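# Remove the blender lid's filler cap onto the table

## Task

Rotate the small filler cap in the blender lid counter-clockwise until it stops, which unlocks it. Lift it out and set it down on the table. The jar must be standing on its base at the end, and the result must hold without the robot supporting anything. Finish by releasing everything and moving the hands away.

## Robot and tools

Robot: two six-joint arms, left_arm and right_arm, facing each other across a table. Each carries an identical five-finger right hand, so the hands are not mirrored and every hand number means the same on both. left_arm's base sits on the +y side.

Scene frame: origin on the table top halfway between the arm bases, z up, table top at z = 0. Result lines give each hand point's position in metres, orientation as quaternion wxyz, and linear (m/s) and angular (rad/s) velocities in this frame. Printed positions can be somewhat off, especially at long reach.

Hand point: a spot 0.05 m in front of the palm where index pad and thumb tip meet in a pinch. Its own axes: +z along the straightened fingers, +y out of the palm, +x across the palm toward the little finger. Straight fingers extend 0.06 to 0.07 m past it along +z. A wrist bracket on the little-finger side juts 0.03 m beyond the point in +y and 0.11 m across the palm, and it can collide.

The row: every motion command is one list of 28 numbers in [-1, 1] covering both arms, even if only one arm should move. Order: left_arm dx, dy, dz, rx, ry, rz, then left_gripper little, ring, middle, index, thumb_bend, thumb_turn, force_limit, speed; then the same 14 for right_arm and right_gripper.

Arm part of the row: an offset, not a pose. It is expressed in the hand point's own axes and counted from that hand point's pose in the most recent result that showed it (before any such result in the scene, and for second or later calls in one reply, from where the robot is when the action begins). 1.0 equals 0.6 m of translation or 180 degrees. rx, ry, rz form a single rotation vector. All zeros therefore pull the arm back to that reference pose; it is not a hold-still. Each control step the commanded pose is clipped to within 100 mm and 16 degrees of the measured pose, and motion lags commands by about 0.17 s.

Hand part of the row: absolute targets, not offsets. For little, ring, middle, index and thumb_bend, +1 is straight/open and -1 is fully curled. thumb_turn +1 places the thumb beside the palm, -1 in front of it facing the fingers. A pinch is near index -0.22, thumb_bend -0.75, thumb_turn -0.57. force_limit maps -1..+1 linearly to roughly 0..10 N at the fingertip (0..15 N for the two thumb motors) and only stops closing motion. speed maps -1..+1 to near zero..full (full travel in 0.6 s); use -0.9 or slower for a gentle grip. There is no 'no change' value: to keep a hand as is, resend the eight numbers last executed for it, or before any, its hand_measured six values plus hand_force_limit and hand_speed. Motors move only when their target changes by at least 0.01, then lock. A whole-hand wrap suits objects 0.035 to 0.08 m wide; turn the thumb in before reaching the object.

Tools:
- execute_actions {actions: [...], pictures?}: actions holds at most one item. Empty list: just report state. {rows: [[28 numbers], ...], steps}: up to 15 rows and 15 steps of 1/30 s each (default 15); each row is one step, the last repeats if rows run short. {steps: n} without rows: a wait up to 300 steps, counted from the previous result including your reply time.
- move {target: [28 numbers], speed, stop_force}: drives each hand point in a straight line toward its offset target (same offset rules as above); paths finish together within 0.5 to 10 s. speed is top path speed in m/s, 0.002 to 0.5 (default 0.25), rotation capped at twice that in rad/s. stop_force, 9 to 40 N for both arms, ends an arm's path when its wrist sensor feels that much added resistance; use it only with slow, non-rotating approaches, and omit it when pulling away from something the hand presses on. Its result adds a move: line with the ending (done, off_target, moving, held, contact, fault) and limits such as paced or held, plus each hand point's distance to its target.
- wait {seconds: 0 to 10}: lets time run without new commands.
- zoom_image {camera, region: [x0, y0, x1, y1]}: enlarged crop, at most 504x504, of cam_high, cam_low, cam_left_wrist or cam_right_wrist (all 504x504).
- show_instructions: displays the reference images.
- finished_scene {scene}: ends the current scene (give its number) and grades it; irreversible.

Results also report: hand_measured, hand_stopped_by (moving, target, force, stalled, fault), hand_load_n (positive when pushed open; near zero means the grip is lost), hand_force_limit, hand_speed; Wrist force and Wrist torque in the end effector's axes (offset up to about 4 N, noise, saturation near 50 N); a Hand target line; 'pose unreachable' and HELD markers when the clearance check altered or withheld a command; MOTOR HOT and fault lines.

Avoid: knocking or placing anything off the table; the arms bumping or pressing on each other anywhere; driving a stiff arm past contact with something firm (torque limits 136 N m for the big joints, 25.4 N m for wrist joints, and 150 N of outside force cause a 10 s stop); fast impacts, drops and slips; holding loads long enough to overheat motors. Release the cap and retract both hands before finishing.

Each tool is called after "Request:" by a JSON object that holds its "fn" and its "kwargs".

Reference images:

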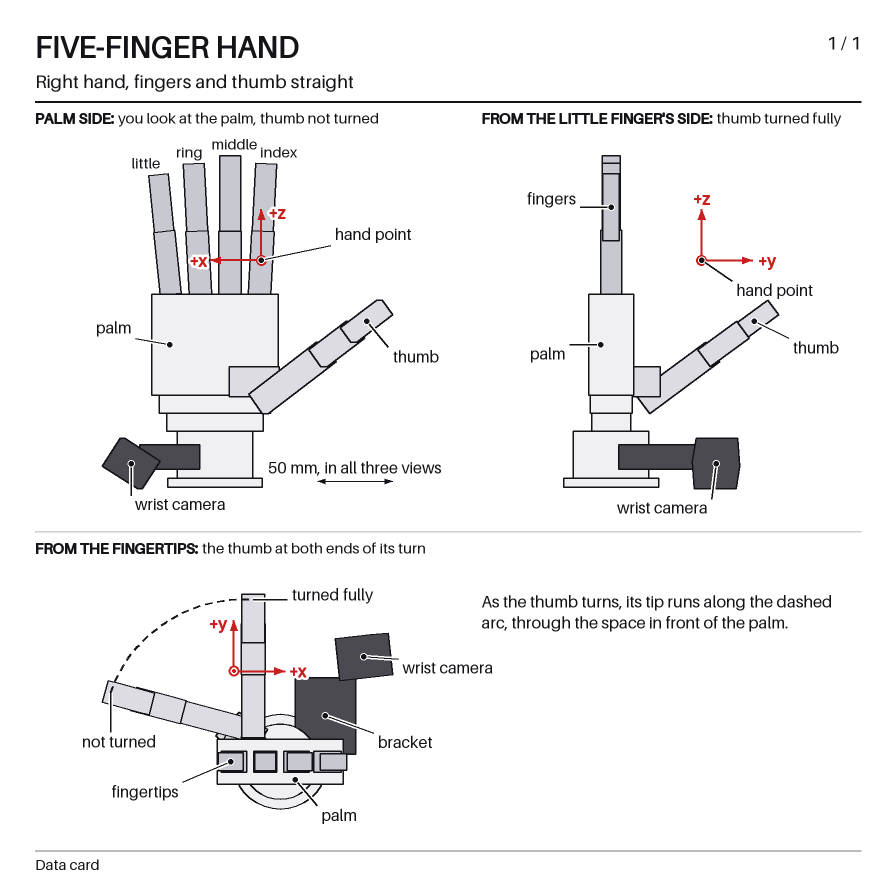

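## Session

Request:
{"fn": "execute_actions", "kwargs": {"actions": []}}

Scene clock: 0.00 s of 6600.00 s.
left_arm: end_effector_position=(+0.2928, +0.4899, +0.4783) hand_measured=(+1.000, +1.000, +1.000, +1.000, +1.000, +1.000) hand_load_n=(+0.0, +0.0, +0.0, +0.0, +0.0, +0.0) hand_stopped_by=(target, target, target, target, target, target) hand_force_limit=0.00 hand_speed=-0.80 end_effector_quat_wxyz=(+0.008, +0.370, +0.929, +0.002) end_effector_velocity=(-0.000, +0.000, -0.001) end_effector_angular_velocity=(+0.003, +0.002, -0.001) | right_arm: end_effector_position=(+0.1205, -0.3459, +0.4788) hand_measured=(+1.000, +1.000, +1.000, +1.000, +1.000, +1.000) hand_load_n=(+0.0, +0.0, +0.0, +0.0, +0.0, +0.0) hand_stopped_by=(target, target, target, target, target, target) hand_force_limit=0.00 hand_speed=-0.80 end_effector_quat_wxyz=(+0.011, -0.330, +0.944, -0.013) end_effector_velocity=(+0.001, -0.000, -0.000) end_effector_angular_velocity=(+0.000, -0.000, -0.003)
Joint positions: left_arm=[ 0.556 -1.696  1.32   1.939  1.557 -1.912] | right_arm=[-1.165 -1.734  1.34   1.944  1.596 -1.906]
Joint velocities: left_arm=[-0.001 -0.     0.002  0.001  0.     0.   ] | right_arm=[-0.002  0.     0.    -0.    -0.     0.001]
Motor temperatures (°C, as the motors report them): left_arm=[25 28 29 32 30 34] | right_arm=[27 26 28 35 29 29]
Wrist force (N, on the end effector, along its own x y z axes, offset not removed): no reading
Wrist torque (N m, same axes, about the end effector's origin, offset not removed): no reading
Hand target (left_arm): +0.293, +0.490, +0.478; +0.008, +0.370, +0.929, +0.002
Hand target (right_arm): +0.120, -0.346, +0.479; +0.011, -0.330, +0.944, -0.013

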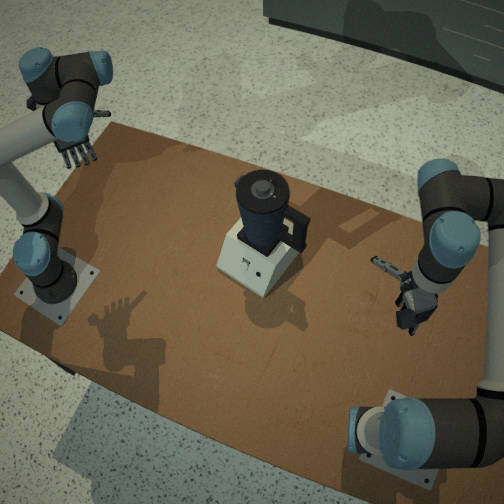

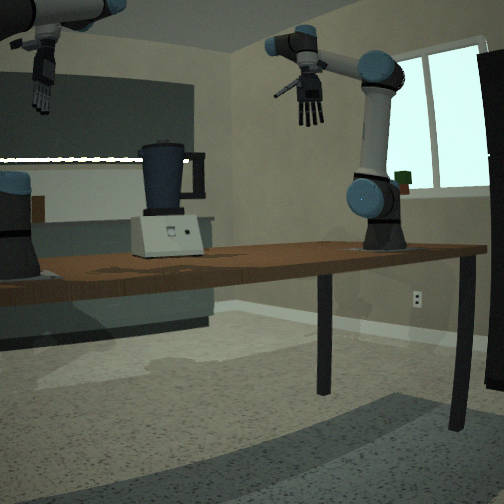

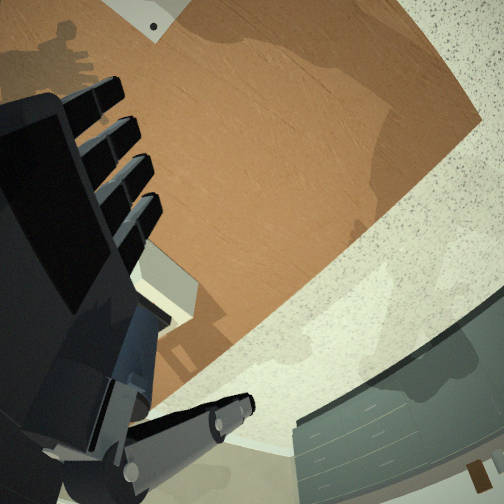

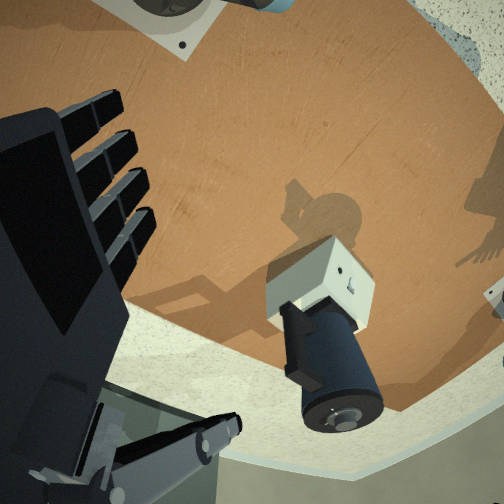

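Request:
{"fn": "zoom_image", "kwargs": {"camera": "cam_high", "region": [200, 150, 330, 310]}}

Request:
{"fn": "zoom_image", "kwargs": {"camera": "cam_low", "region": [110, 120, 240, 270]}}

Request:
{"fn": "zoom_image", "kwargs": {"camera": "cam_right_wrist", "region": [250, 280, 420, 450]}}

Region (200, 150, 330, 310) of cam_high's 504x504 image, scaled by 3.150, with more detail than that image has; it fills the left 410 columns of this view, and the rest is white.

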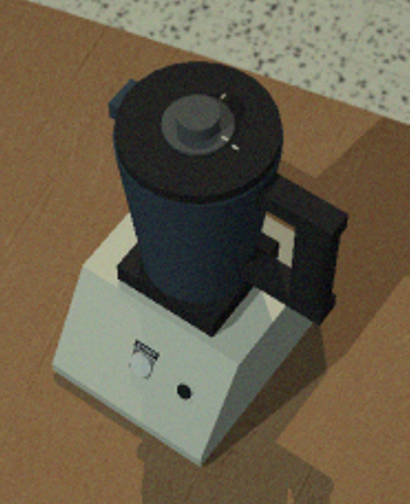

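Region (110, 120, 240, 270) of cam_low's 504x504 image, scaled by 3.360, with more detail than that image has; it fills the left 437 columns of this view, and the rest is white.

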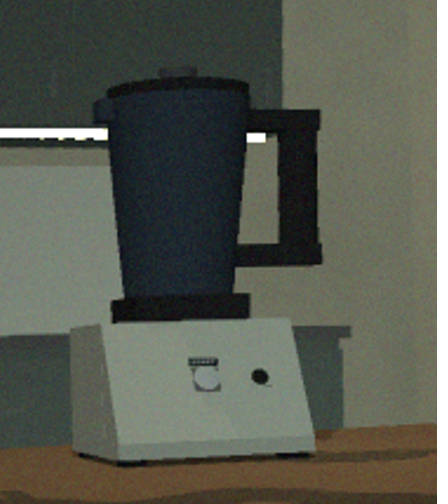

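Region (250, 280, 420, 450) of cam_right_wrist's 504x504 image, scaled by 2.965, with more detail than that image has.

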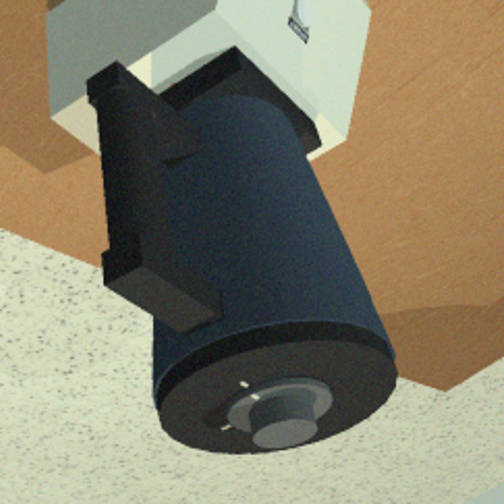

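Request:
{"fn": "move", "kwargs": {"target": [-0.375,-0.379,-0.070,0.474,-0.189,-0.189, 1,1,0.2,0.2,0.0,-1,0,0.5, 0,0,0,0,0,0, 1,1,1,1,1,1,0,-0.8], "speed": 0.3}}

Scene clock: 123.57 s of 6600.00 s.
left_arm: end_effector_position=(+0.2995, +0.1704, +0.5210) hand_measured=(+1.000, +1.000, +0.200, +0.200, +0.000, -1.000) hand_load_n=(+0.0, +0.0, +0.0, +0.0, +0.0, +0.0) hand_stopped_by=(target, target, target, target, target, target) hand_force_limit=0.00 hand_speed=0.50 end_effector_quat_wxyz=(+0.006, +0.006, +0.707, -0.707) end_effector_velocity=(+0.000, -0.001, -0.000) end_effector_angular_velocity=(-0.011, +0.001, +0.008) | right_arm: end_effector_position=(+0.1205, -0.3459, +0.4788) hand_measured=(+1.000, +1.000, +1.000, +1.000, +1.000, +1.000) hand_load_n=(+0.0, +0.0, +0.0, +0.0, +0.0, +0.0) hand_stopped_by=(target, target, target, target, target, target) hand_force_limit=0.00 hand_speed=-0.80 end_effector_quat_wxyz=(+0.011, -0.330, +0.944, -0.013) end_effector_velocity=(+0.000, +0.000, +0.000) end_effector_angular_velocity=(+0.001, -0.002, +0.000)
Joint positions: left_arm=[ 0.616 -1.801  1.533  0.267  2.102 -3.124] | right_arm=[-1.165 -1.734  1.34   1.944  1.596 -1.906]
Joint velocities: left_arm=[-0.007 -0.007  0.013 -0.019 -0.016 -0.007] | right_arm=[ 0.    -0.    -0.001 -0.001 -0.     0.   ]
Motor temperatures (°C, as the motors report them): left_arm=[25 28 29 32 30 34] | right_arm=[27 26 28 35 29 29]
Wrist force (N, on the end effector, along its own x y z axes, offset not removed): left_arm=[-1.5 0.2 1.3] | right_arm=[3.6 2.3 0.8]
Wrist torque (N m, same axes, about the end effector's origin, offset not removed): left_arm=[0.06 0.25 -0.05] | right_arm=[0.28 -0.62 0.22]
Hand target (left_arm): +0.300, +0.170, +0.521; +0.007, +0.006, +0.706, -0.708
Hand target (right_arm): +0.120, -0.346, +0.479; +0.011, -0.330, +0.944, -0.013
Off the commanded pose (left_arm): 0.000 m, 0 deg.
Off the commanded pose (right_arm): 0.000 m, 0 deg.
After step 90, 117.00 s passed at rest.
move: done

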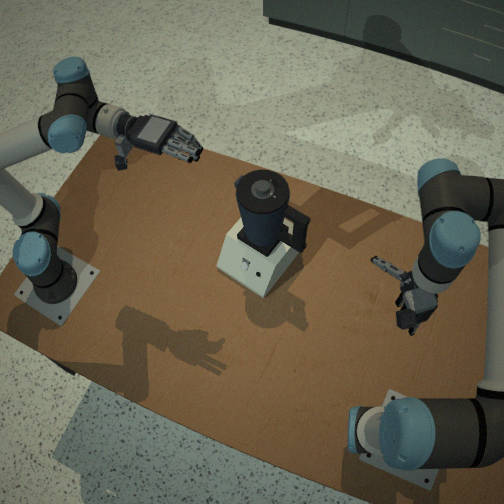

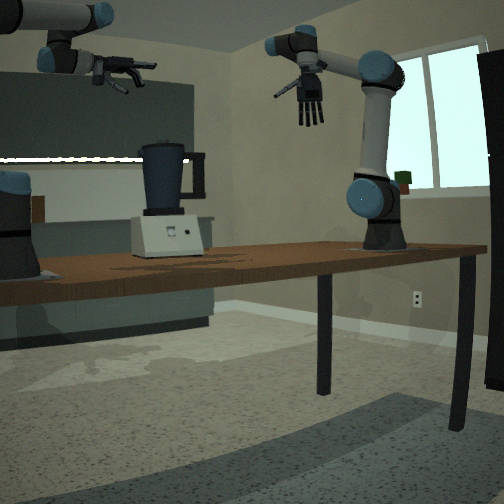

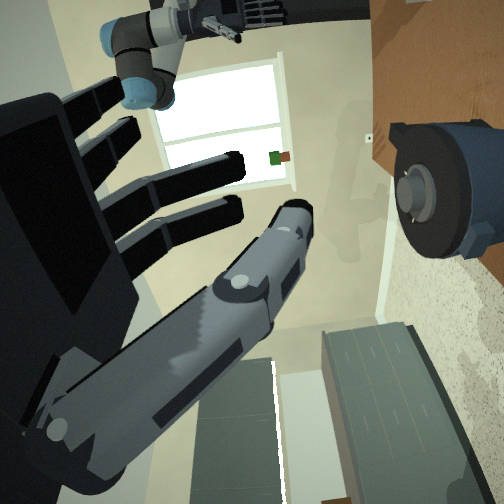

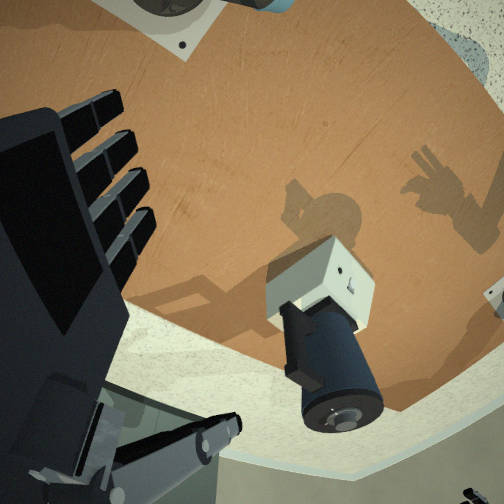

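Request:
{"fn": "zoom_image", "kwargs": {"camera": "cam_left_wrist", "region": [90, 0, 330, 120]}}

Request:
{"fn": "zoom_image", "kwargs": {"camera": "cam_left_wrist", "region": [360, 100, 504, 280]}}

Request:
{"fn": "zoom_image", "kwargs": {"camera": "cam_low", "region": [60, 40, 220, 170]}}

Region (90, 0, 330, 120) of cam_left_wrist's 504x504 image, scaled by 2.100, with more detail than that image has.

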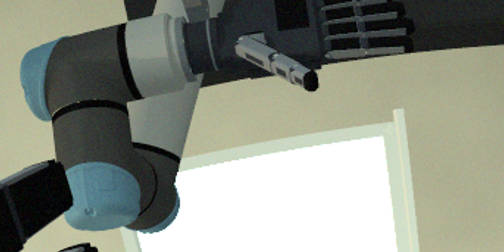

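Region (360, 100, 504, 280) of cam_left_wrist's 504x504 image, scaled by 2.800, with more detail than that image has; it fills the left 403 columns of this view, and the rest is white.

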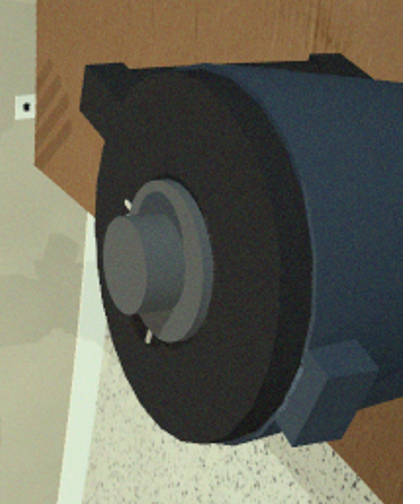

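Region (60, 40, 220, 170) of cam_low's 504x504 image, scaled by 3.150, with more detail than that image has; it fills the top 410 rows of this view, and the rest is white.

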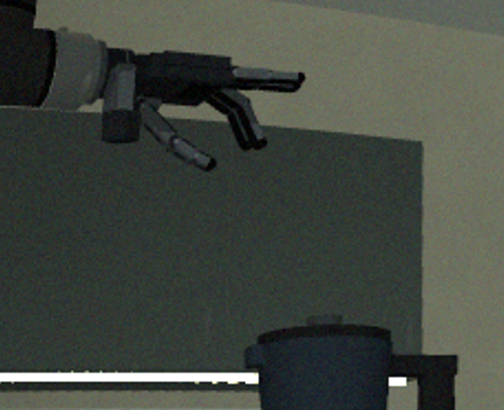

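Request:
{"fn": "move", "kwargs": {"target": [-0.017,0.1,0.117,0,0,0, 1,1,0.1,0.1,-0.5,-1,0,0.5, 0,0,0,0,0,0, 1,1,1,1,1,1,0,-0.8], "speed": 0.2}}

Scene clock: 165.97 s of 6600.00 s.
left_arm: end_effector_position=(+0.3108, +0.1004, +0.4613) hand_measured=(+1.000, +1.000, +0.100, +0.100, -0.500, -1.000) hand_load_n=(+0.0, +0.0, +0.0, +0.0, +0.0, +0.0) hand_stopped_by=(target, target, target, target, target, target) hand_force_limit=0.00 hand_speed=0.50 end_effector_quat_wxyz=(+0.006, +0.006, +0.707, -0.707) end_effector_velocity=(+0.001, -0.002, +0.001) end_effector_angular_velocity=(-0.004, -0.001, +0.000) | right_arm: end_effector_position=(+0.1205, -0.3459, +0.4788) hand_measured=(+1.000, +1.000, +1.000, +1.000, +1.000, +1.000) hand_load_n=(+0.0, +0.0, +0.0, +0.0, +0.0, +0.0) hand_stopped_by=(target, target, target, target, target, target) hand_force_limit=0.00 hand_speed=-0.80 end_effector_quat_wxyz=(+0.011, -0.330, +0.944, -0.013) end_effector_velocity=(+0.000, +0.000, -0.000) end_effector_angular_velocity=(-0.000, -0.000, +0.001)
Joint positions: left_arm=[ 0.541 -1.694  1.601  0.092  2.027 -3.124] | right_arm=[-1.165 -1.734  1.34   1.944  1.596 -1.906]
Joint velocities: left_arm=[-0.002  0.003 -0.002 -0.006 -0.002 -0.001] | right_arm=[ 0.001  0.     0.001 -0.001  0.     0.   ]
Motor temperatures (°C, as the motors report them): left_arm=[25 28 29 32 30 34] | right_arm=[27 26 28 35 29 29]
Wrist force (N, on the end effector, along its own x y z axes, offset not removed): left_arm=[-0.4 1.7 1.4] | right_arm=[4.0 3.4 0.5]
Wrist torque (N m, same axes, about the end effector's origin, offset not removed): left_arm=[0.32 0.08 0.21] | right_arm=[0.51 -0.67 0.28]
Hand target (left_arm): +0.311, +0.100, +0.461; +0.006, +0.006, +0.707, -0.707
Hand target (right_arm): +0.120, -0.346, +0.479; +0.011, -0.330, +0.944, -0.013
Off the commanded pose (left_arm): 0.000 m, 0 deg.
Off the commanded pose (right_arm): 0.000 m, 0 deg.
After step 90, 38.27 s passed at rest.
move: done

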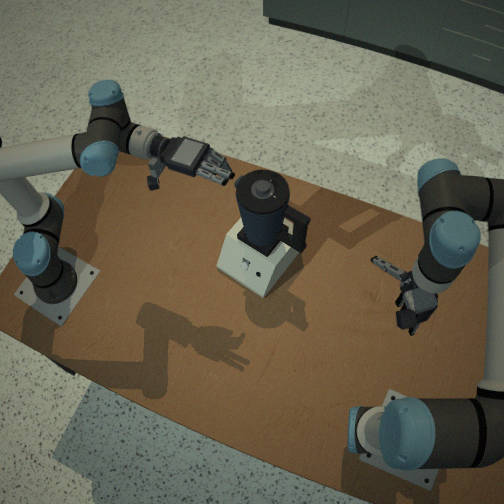

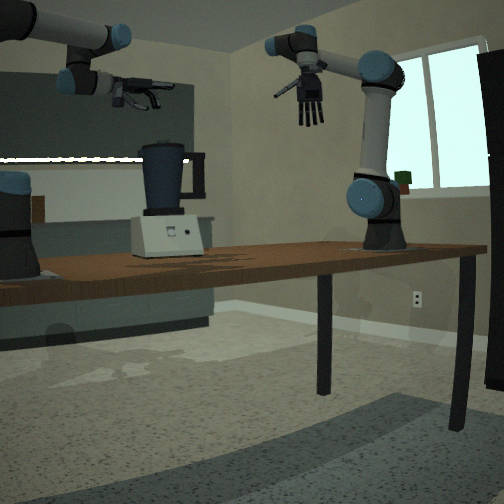

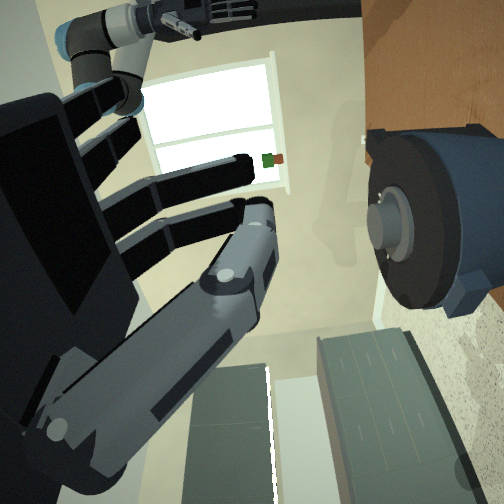

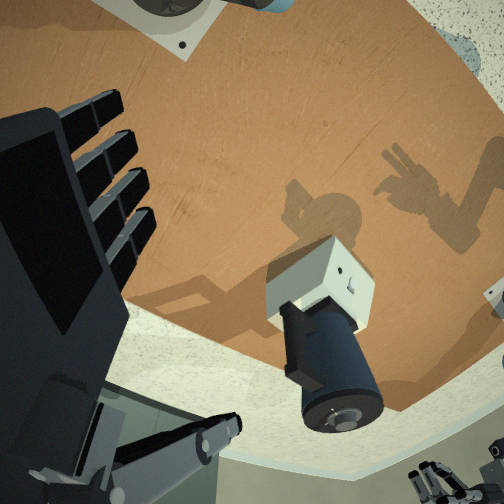

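Request:
{"fn": "zoom_image", "kwargs": {"camera": "cam_left_wrist", "region": [330, 120, 504, 330]}}

Request:
{"fn": "zoom_image", "kwargs": {"camera": "cam_low", "region": [80, 60, 220, 170]}}

Region (330, 120, 504, 330) of cam_left_wrist's 504x504 image, scaled by 2.400, with more detail than that image has; it fills the left 418 columns of this view, and the rest is white.

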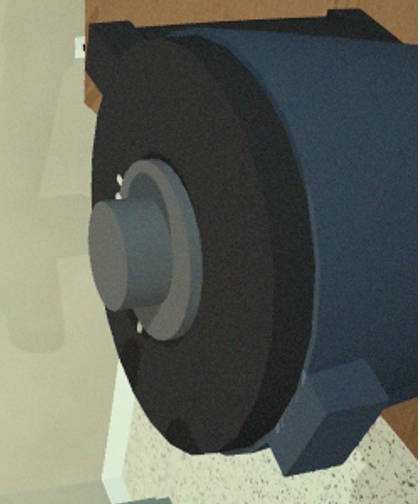

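Region (80, 60, 220, 170) of cam_low's 504x504 image, scaled by 3.600, with more detail than that image has; it fills the top 396 rows of this view, and the rest is white.

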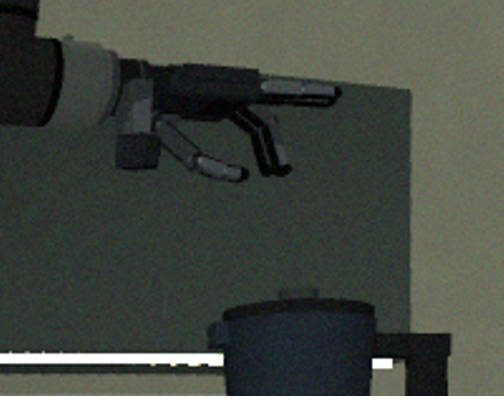

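Request:
{"fn": "move", "kwargs": {"target": [-0.0403,0.0528,0.1273,-0.1071,0.1658,0.0239, 1,1,0.4,0.4,0.0,-1,0,0.5, 0,0,0,0,0,0, 1,1,1,1,1,1,0,-0.8], "speed": 0.2}}

Scene clock: 248.63 s of 6600.00 s.
left_arm: end_effector_position=(+0.3355, +0.0242, +0.4302) hand_measured=(+1.000, +1.000, +0.400, +0.400, +0.000, -1.000) hand_load_n=(+0.0, +0.0, +0.0, +0.0, +0.0, +0.0) hand_stopped_by=(target, target, target, target, target, target) hand_force_limit=0.00 hand_speed=0.50 end_effector_quat_wxyz=(-0.148, +0.211, +0.790, -0.556) end_effector_velocity=(+0.001, -0.001, +0.000) end_effector_angular_velocity=(+0.014, -0.005, -0.013) | right_arm: end_effector_position=(+0.1205, -0.3459, +0.4788) hand_measured=(+1.000, +1.000, +1.000, +1.000, +1.000, +1.000) hand_load_n=(+0.0, +0.0, +0.0, +0.0, +0.0, +0.0) hand_stopped_by=(target, target, target, target, target, target) hand_force_limit=0.00 hand_speed=-0.80 end_effector_quat_wxyz=(+0.011, -0.330, +0.944, -0.013) end_effector_velocity=(+0.000, +0.000, +0.000) end_effector_angular_velocity=(+0.001, -0.002, +0.001)
Joint positions: left_arm=[ 0.671 -1.018  0.694  1.002  2.571 -2.544] | right_arm=[-1.165 -1.734  1.34   1.944  1.596 -1.906]
Joint velocities: left_arm=[ 0.     0.03  -0.052  0.057  0.003  0.032] | right_arm=[ 0.001  0.    -0.001 -0.001  0.    -0.   ]
Motor temperatures (°C, as the motors report them): left_arm=[25 28 29 32 30 34] | right_arm=[27 26 28 35 29 29]
Wrist force (N, on the end effector, along its own x y z axes, offset not removed): left_arm=[1.0 -1.1 -1.0] | right_arm=[2.4 2.0 1.0]
Wrist torque (N m, same axes, about the end effector's origin, offset not removed): left_arm=[-0.10 -0.08 -0.03] | right_arm=[0.35 -0.44 0.10]
Hand target (left_arm): +0.336, +0.024, +0.430; -0.148, +0.212, +0.791, -0.555
Hand target (right_arm): +0.120, -0.346, +0.479; +0.011, -0.330, +0.944, -0.013
Off the commanded pose (left_arm): 0.000 m, 0 deg.
Off the commanded pose (right_arm): 0.000 m, 0 deg.
After step 90, 77.40 s passed at rest.
move: done

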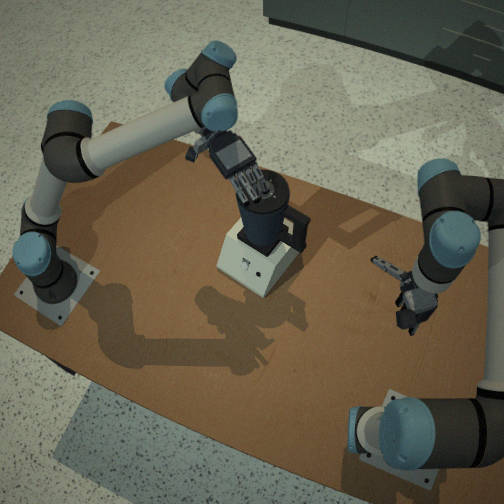

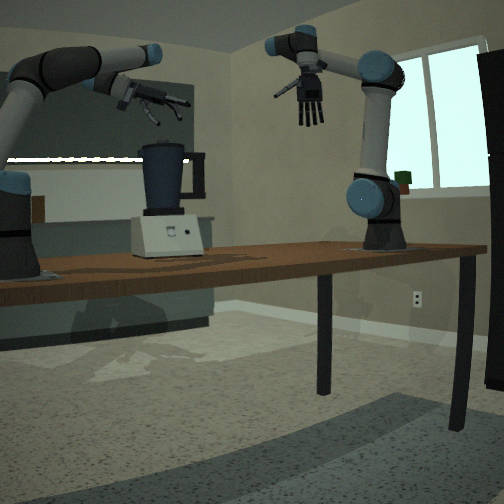

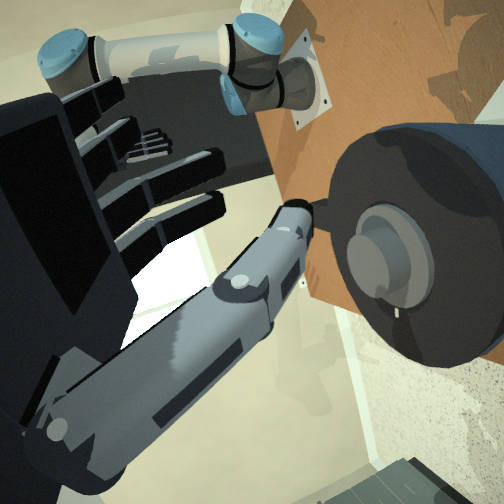

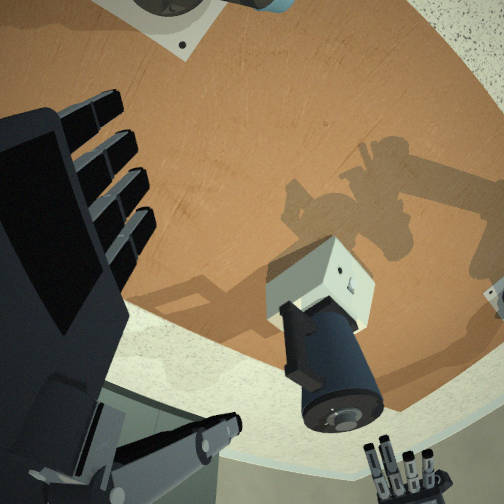

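Request:
{"fn": "zoom_image", "kwargs": {"camera": "cam_low", "region": [100, 70, 220, 170]}}

Request:
{"fn": "zoom_image", "kwargs": {"camera": "cam_left_wrist", "region": [180, 130, 480, 380]}}

Request:
{"fn": "zoom_image", "kwargs": {"camera": "cam_high", "region": [180, 120, 320, 260]}}

Region (100, 70, 220, 170) of cam_low's 504x504 image, scaled by 4.200, with more detail than that image has.

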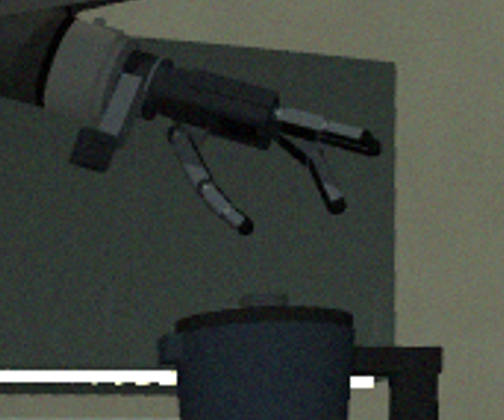

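Region (180, 130, 480, 380) of cam_left_wrist's 504x504 image, scaled by 1.680, with more detail than that image has.

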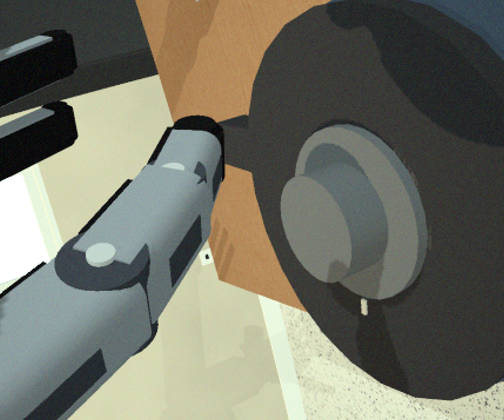

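Region (180, 120, 320, 260) of cam_high's 504x504 image, scaled by 3.600, with more detail than that image has.

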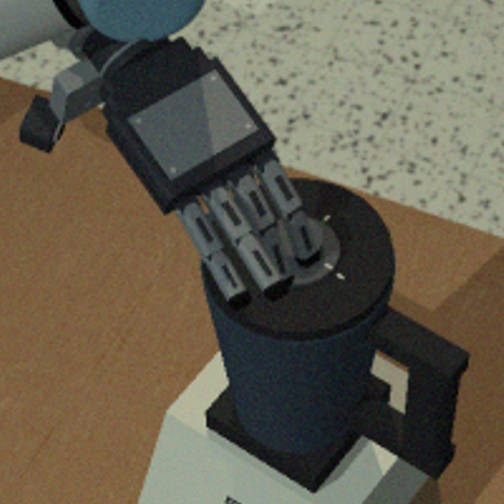

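Request:
{"fn": "move", "kwargs": {"target": [-0.0417,0.0622,-0.0003,0,0,0, 1,1,0.4,0.4,0.0,-1,0,0.5, 0,0,0,0,0,0, 1,1,1,1,1,1,0,-0.8], "speed": 0.08}}

Request:
{"fn": "zoom_image", "kwargs": {"camera": "cam_low", "region": [110, 80, 210, 165]}}

Request:
{"fn": "zoom_image", "kwargs": {"camera": "cam_right_wrist", "region": [280, 360, 460, 504]}}

Scene clock: 291.13 s of 6600.00 s.
left_arm: end_effector_position=(+0.3635, +0.0229, +0.3955) hand_measured=(+1.000, +1.000, +0.400, +0.400, +0.000, -1.000) hand_load_n=(+0.0, +0.0, +0.0, +0.0, +0.0, +0.0) hand_stopped_by=(target, target, target, target, target, target) hand_force_limit=0.00 hand_speed=0.50 end_effector_quat_wxyz=(-0.147, +0.211, +0.790, -0.556) end_effector_velocity=(+0.001, -0.000, -0.003) end_effector_angular_velocity=(+0.002, +0.002, -0.001) | right_arm: end_effector_position=(+0.1205, -0.3459, +0.4788) hand_measured=(+1.000, +1.000, +1.000, +1.000, +1.000, +1.000) hand_load_n=(+0.0, +0.0, +0.0, +0.0, +0.0, +0.0) hand_stopped_by=(target, target, target, target, target, target) hand_force_limit=0.00 hand_speed=-0.80 end_effector_quat_wxyz=(+0.011, -0.330, +0.944, -0.013) end_effector_velocity=(-0.001, -0.000, -0.000) end_effector_angular_velocity=(-0.001, +0.002, +0.001)
Joint positions: left_arm=[ 0.712 -0.968  0.712  0.976  2.602 -2.494] | right_arm=[-1.165 -1.734  1.34   1.944  1.596 -1.906]
Joint velocities: left_arm=[0.002 0.004 0.001 0.    0.002 0.002] | right_arm=[ 0.001  0.     0.001  0.001  0.    -0.001]
Motor temperatures (°C, as the motors report them): left_arm=[25 28 29 32 30 34] | right_arm=[27 26 28 35 29 29]
Wrist force (N, on the end effector, along its own x y z axes, offset not removed): left_arm=[2.3 1.5 3.0] | right_arm=[1.6 2.7 0.7]
Wrist torque (N m, same axes, about the end effector's origin, offset not removed): left_arm=[0.12 -0.36 0.16] | right_arm=[0.43 -0.32 0.06]
Hand target (left_arm): +0.364, +0.023, +0.395; -0.147, +0.211, +0.790, -0.556
Hand target (right_arm): +0.120, -0.346, +0.479; +0.011, -0.330, +0.944, -0.013
Off the commanded pose (left_arm): 0.000 m, 0 deg.
Off the commanded pose (right_arm): 0.000 m, 0 deg.
After step 90, 38.43 s passed at rest.
move: done

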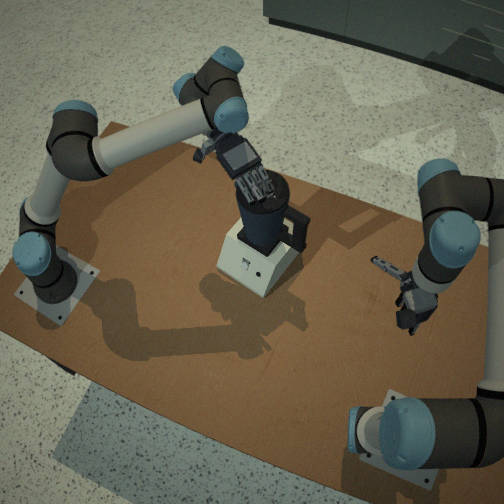

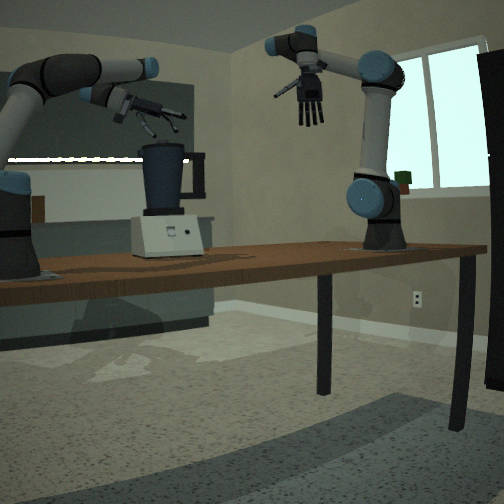

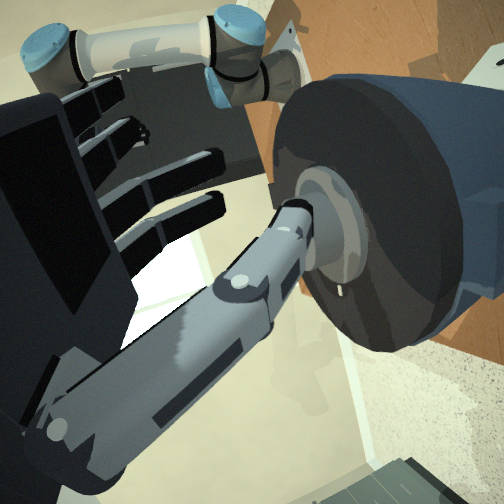

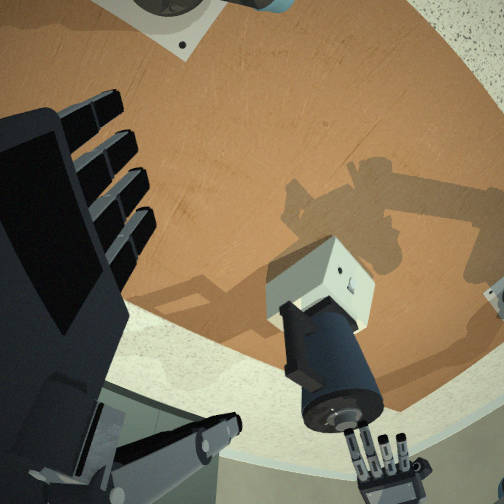

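Region (110, 80, 210, 165) of cam_low's 504x504 image, scaled by 5.040, with more detail than that image has; it fills the top 428 rows of this view, and the rest is white.

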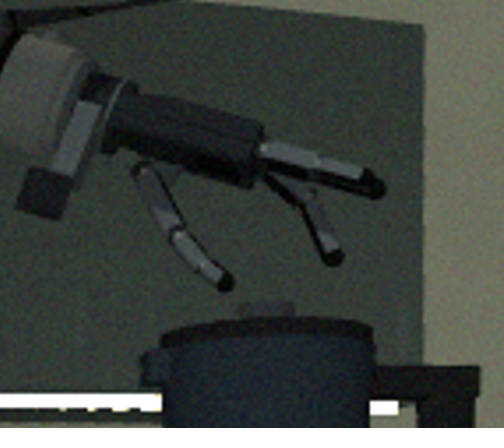

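Region (280, 360, 460, 504) of cam_right_wrist's 504x504 image, scaled by 2.800, with more detail than that image has; it fills the top 403 rows of this view, and the rest is white.

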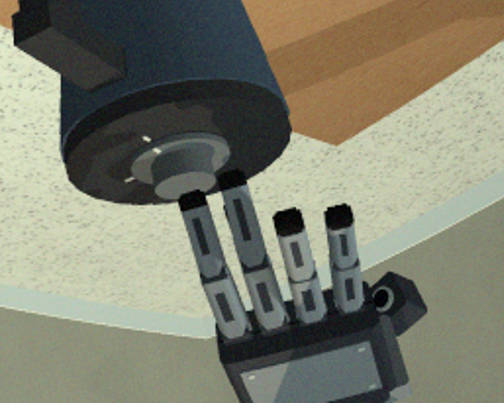

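Request:
{"fn": "move", "kwargs": {"target": [-0.025,0.0023,-0.0063,0,0,0, 1,1,0.15,0.15,-0.35,-1,0,0.5, 0,0,0,0,0,0, 1,1,1,1,1,1,0,-0.8], "speed": 0.05}}

Request:
{"fn": "zoom_image", "kwargs": {"camera": "cam_low", "region": [110, 80, 210, 165]}}

Request:
{"fn": "zoom_image", "kwargs": {"camera": "cam_right_wrist", "region": [280, 360, 460, 504]}}

Scene clock: 323.07 s of 6600.00 s.
left_arm: end_effector_position=(+0.3781, +0.0191, +0.3954) hand_measured=(+1.000, +1.000, +0.150, +0.150, -0.350, -1.000) hand_load_n=(+0.0, +0.0, +0.0, +0.0, +0.0, +0.0) hand_stopped_by=(target, target, target, target, target, target) hand_force_limit=0.00 hand_speed=0.50 end_effector_quat_wxyz=(-0.147, +0.211, +0.790, -0.556) end_effector_velocity=(+0.003, -0.001, +0.001) end_effector_angular_velocity=(-0.001, -0.002, -0.001) | right_arm: end_effector_position=(+0.1205, -0.3459, +0.4788) hand_measured=(+1.000, +1.000, +1.000, +1.000, +1.000, +1.000) hand_load_n=(+0.0, +0.0, +0.0, +0.0, +0.0, +0.0) hand_stopped_by=(target, target, target, target, target, target) hand_force_limit=0.00 hand_speed=-0.80 end_effector_quat_wxyz=(+0.011, -0.330, +0.944, -0.013) end_effector_velocity=(-0.000, +0.000, +0.000) end_effector_angular_velocity=(-0.000, +0.001, +0.000)
Joint positions: left_arm=[ 0.729 -0.913  0.624  1.027  2.615 -2.473] | right_arm=[-1.165 -1.734  1.34   1.944  1.596 -1.906]
Joint velocities: left_arm=[ 0.003  0.016 -0.03   0.019  0.003  0.008] | right_arm=[ 0.    -0.     0.     0.001 -0.     0.   ]
Motor temperatures (°C, as the motors report them): left_arm=[25 28 29 32 30 34] | right_arm=[27 26 28 35 29 29]
Wrist force (N, on the end effector, along its own x y z axes, offset not removed): left_arm=[-2.9 -1.0 2.8] | right_arm=[3.0 1.5 0.4]
Wrist torque (N m, same axes, about the end effector's origin, offset not removed): left_arm=[-0.13 0.59 -0.05] | right_arm=[0.23 -0.50 0.11]
Hand target (left_arm): +0.379, +0.019, +0.395; -0.147, +0.211, +0.790, -0.556
Hand target (right_arm): +0.120, -0.346, +0.479; +0.011, -0.330, +0.944, -0.013
Off the commanded pose (left_arm): 0.000 m, 0 deg.
Off the commanded pose (right_arm): 0.000 m, 0 deg.
After step 90, 28.10 s passed at rest.
move: done

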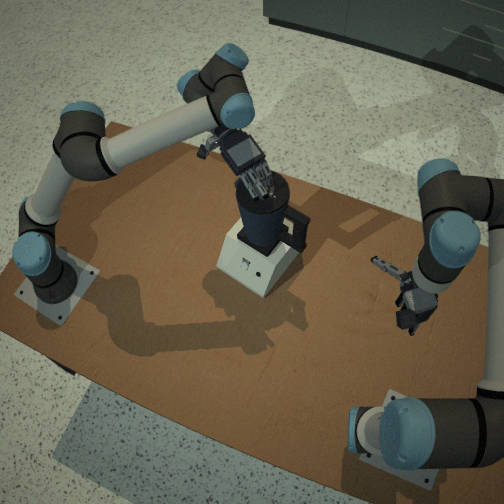

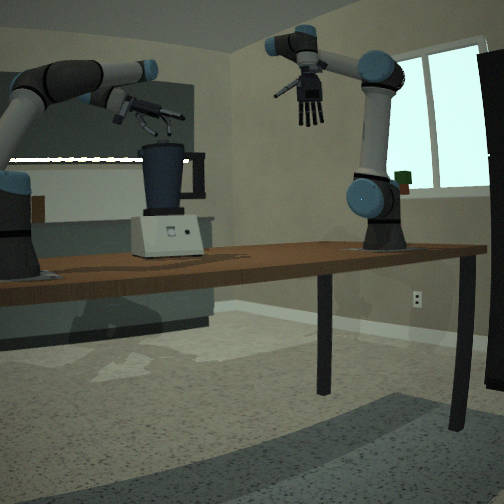

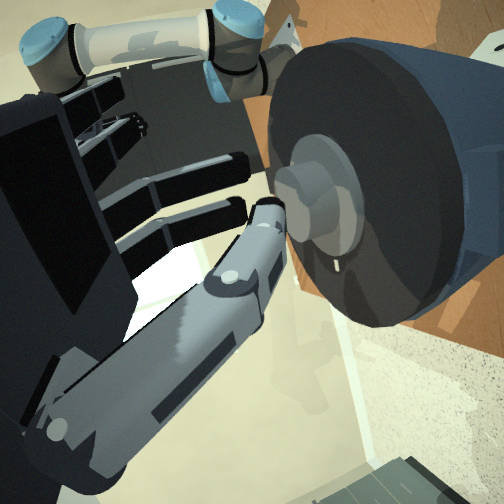

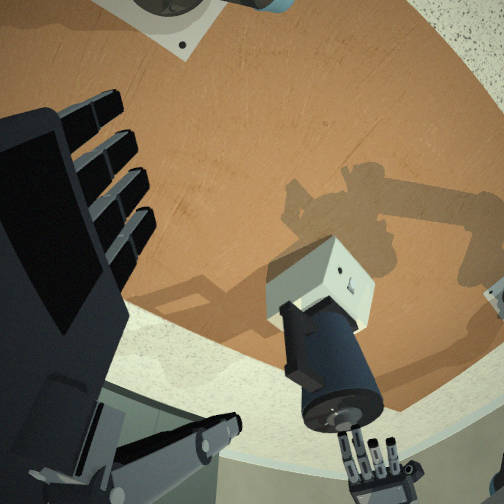

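Region (110, 80, 210, 165) of cam_low's 504x504 image, scaled by 5.040, with more detail than that image has; it fills the top 428 rows of this view, and the rest is white.

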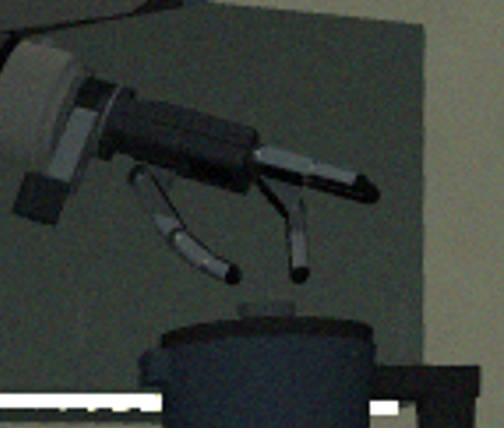

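Region (280, 360, 460, 504) of cam_right_wrist's 504x504 image, scaled by 2.800, with more detail than that image has; it fills the top 403 rows of this view, and the rest is white.

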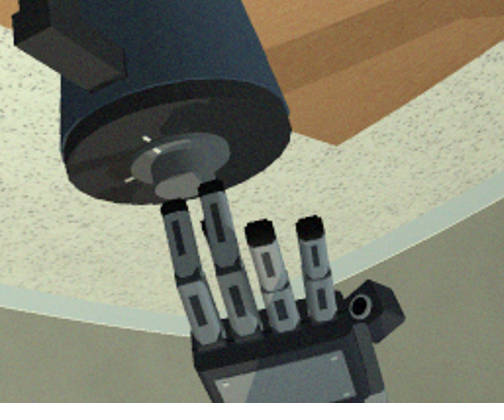

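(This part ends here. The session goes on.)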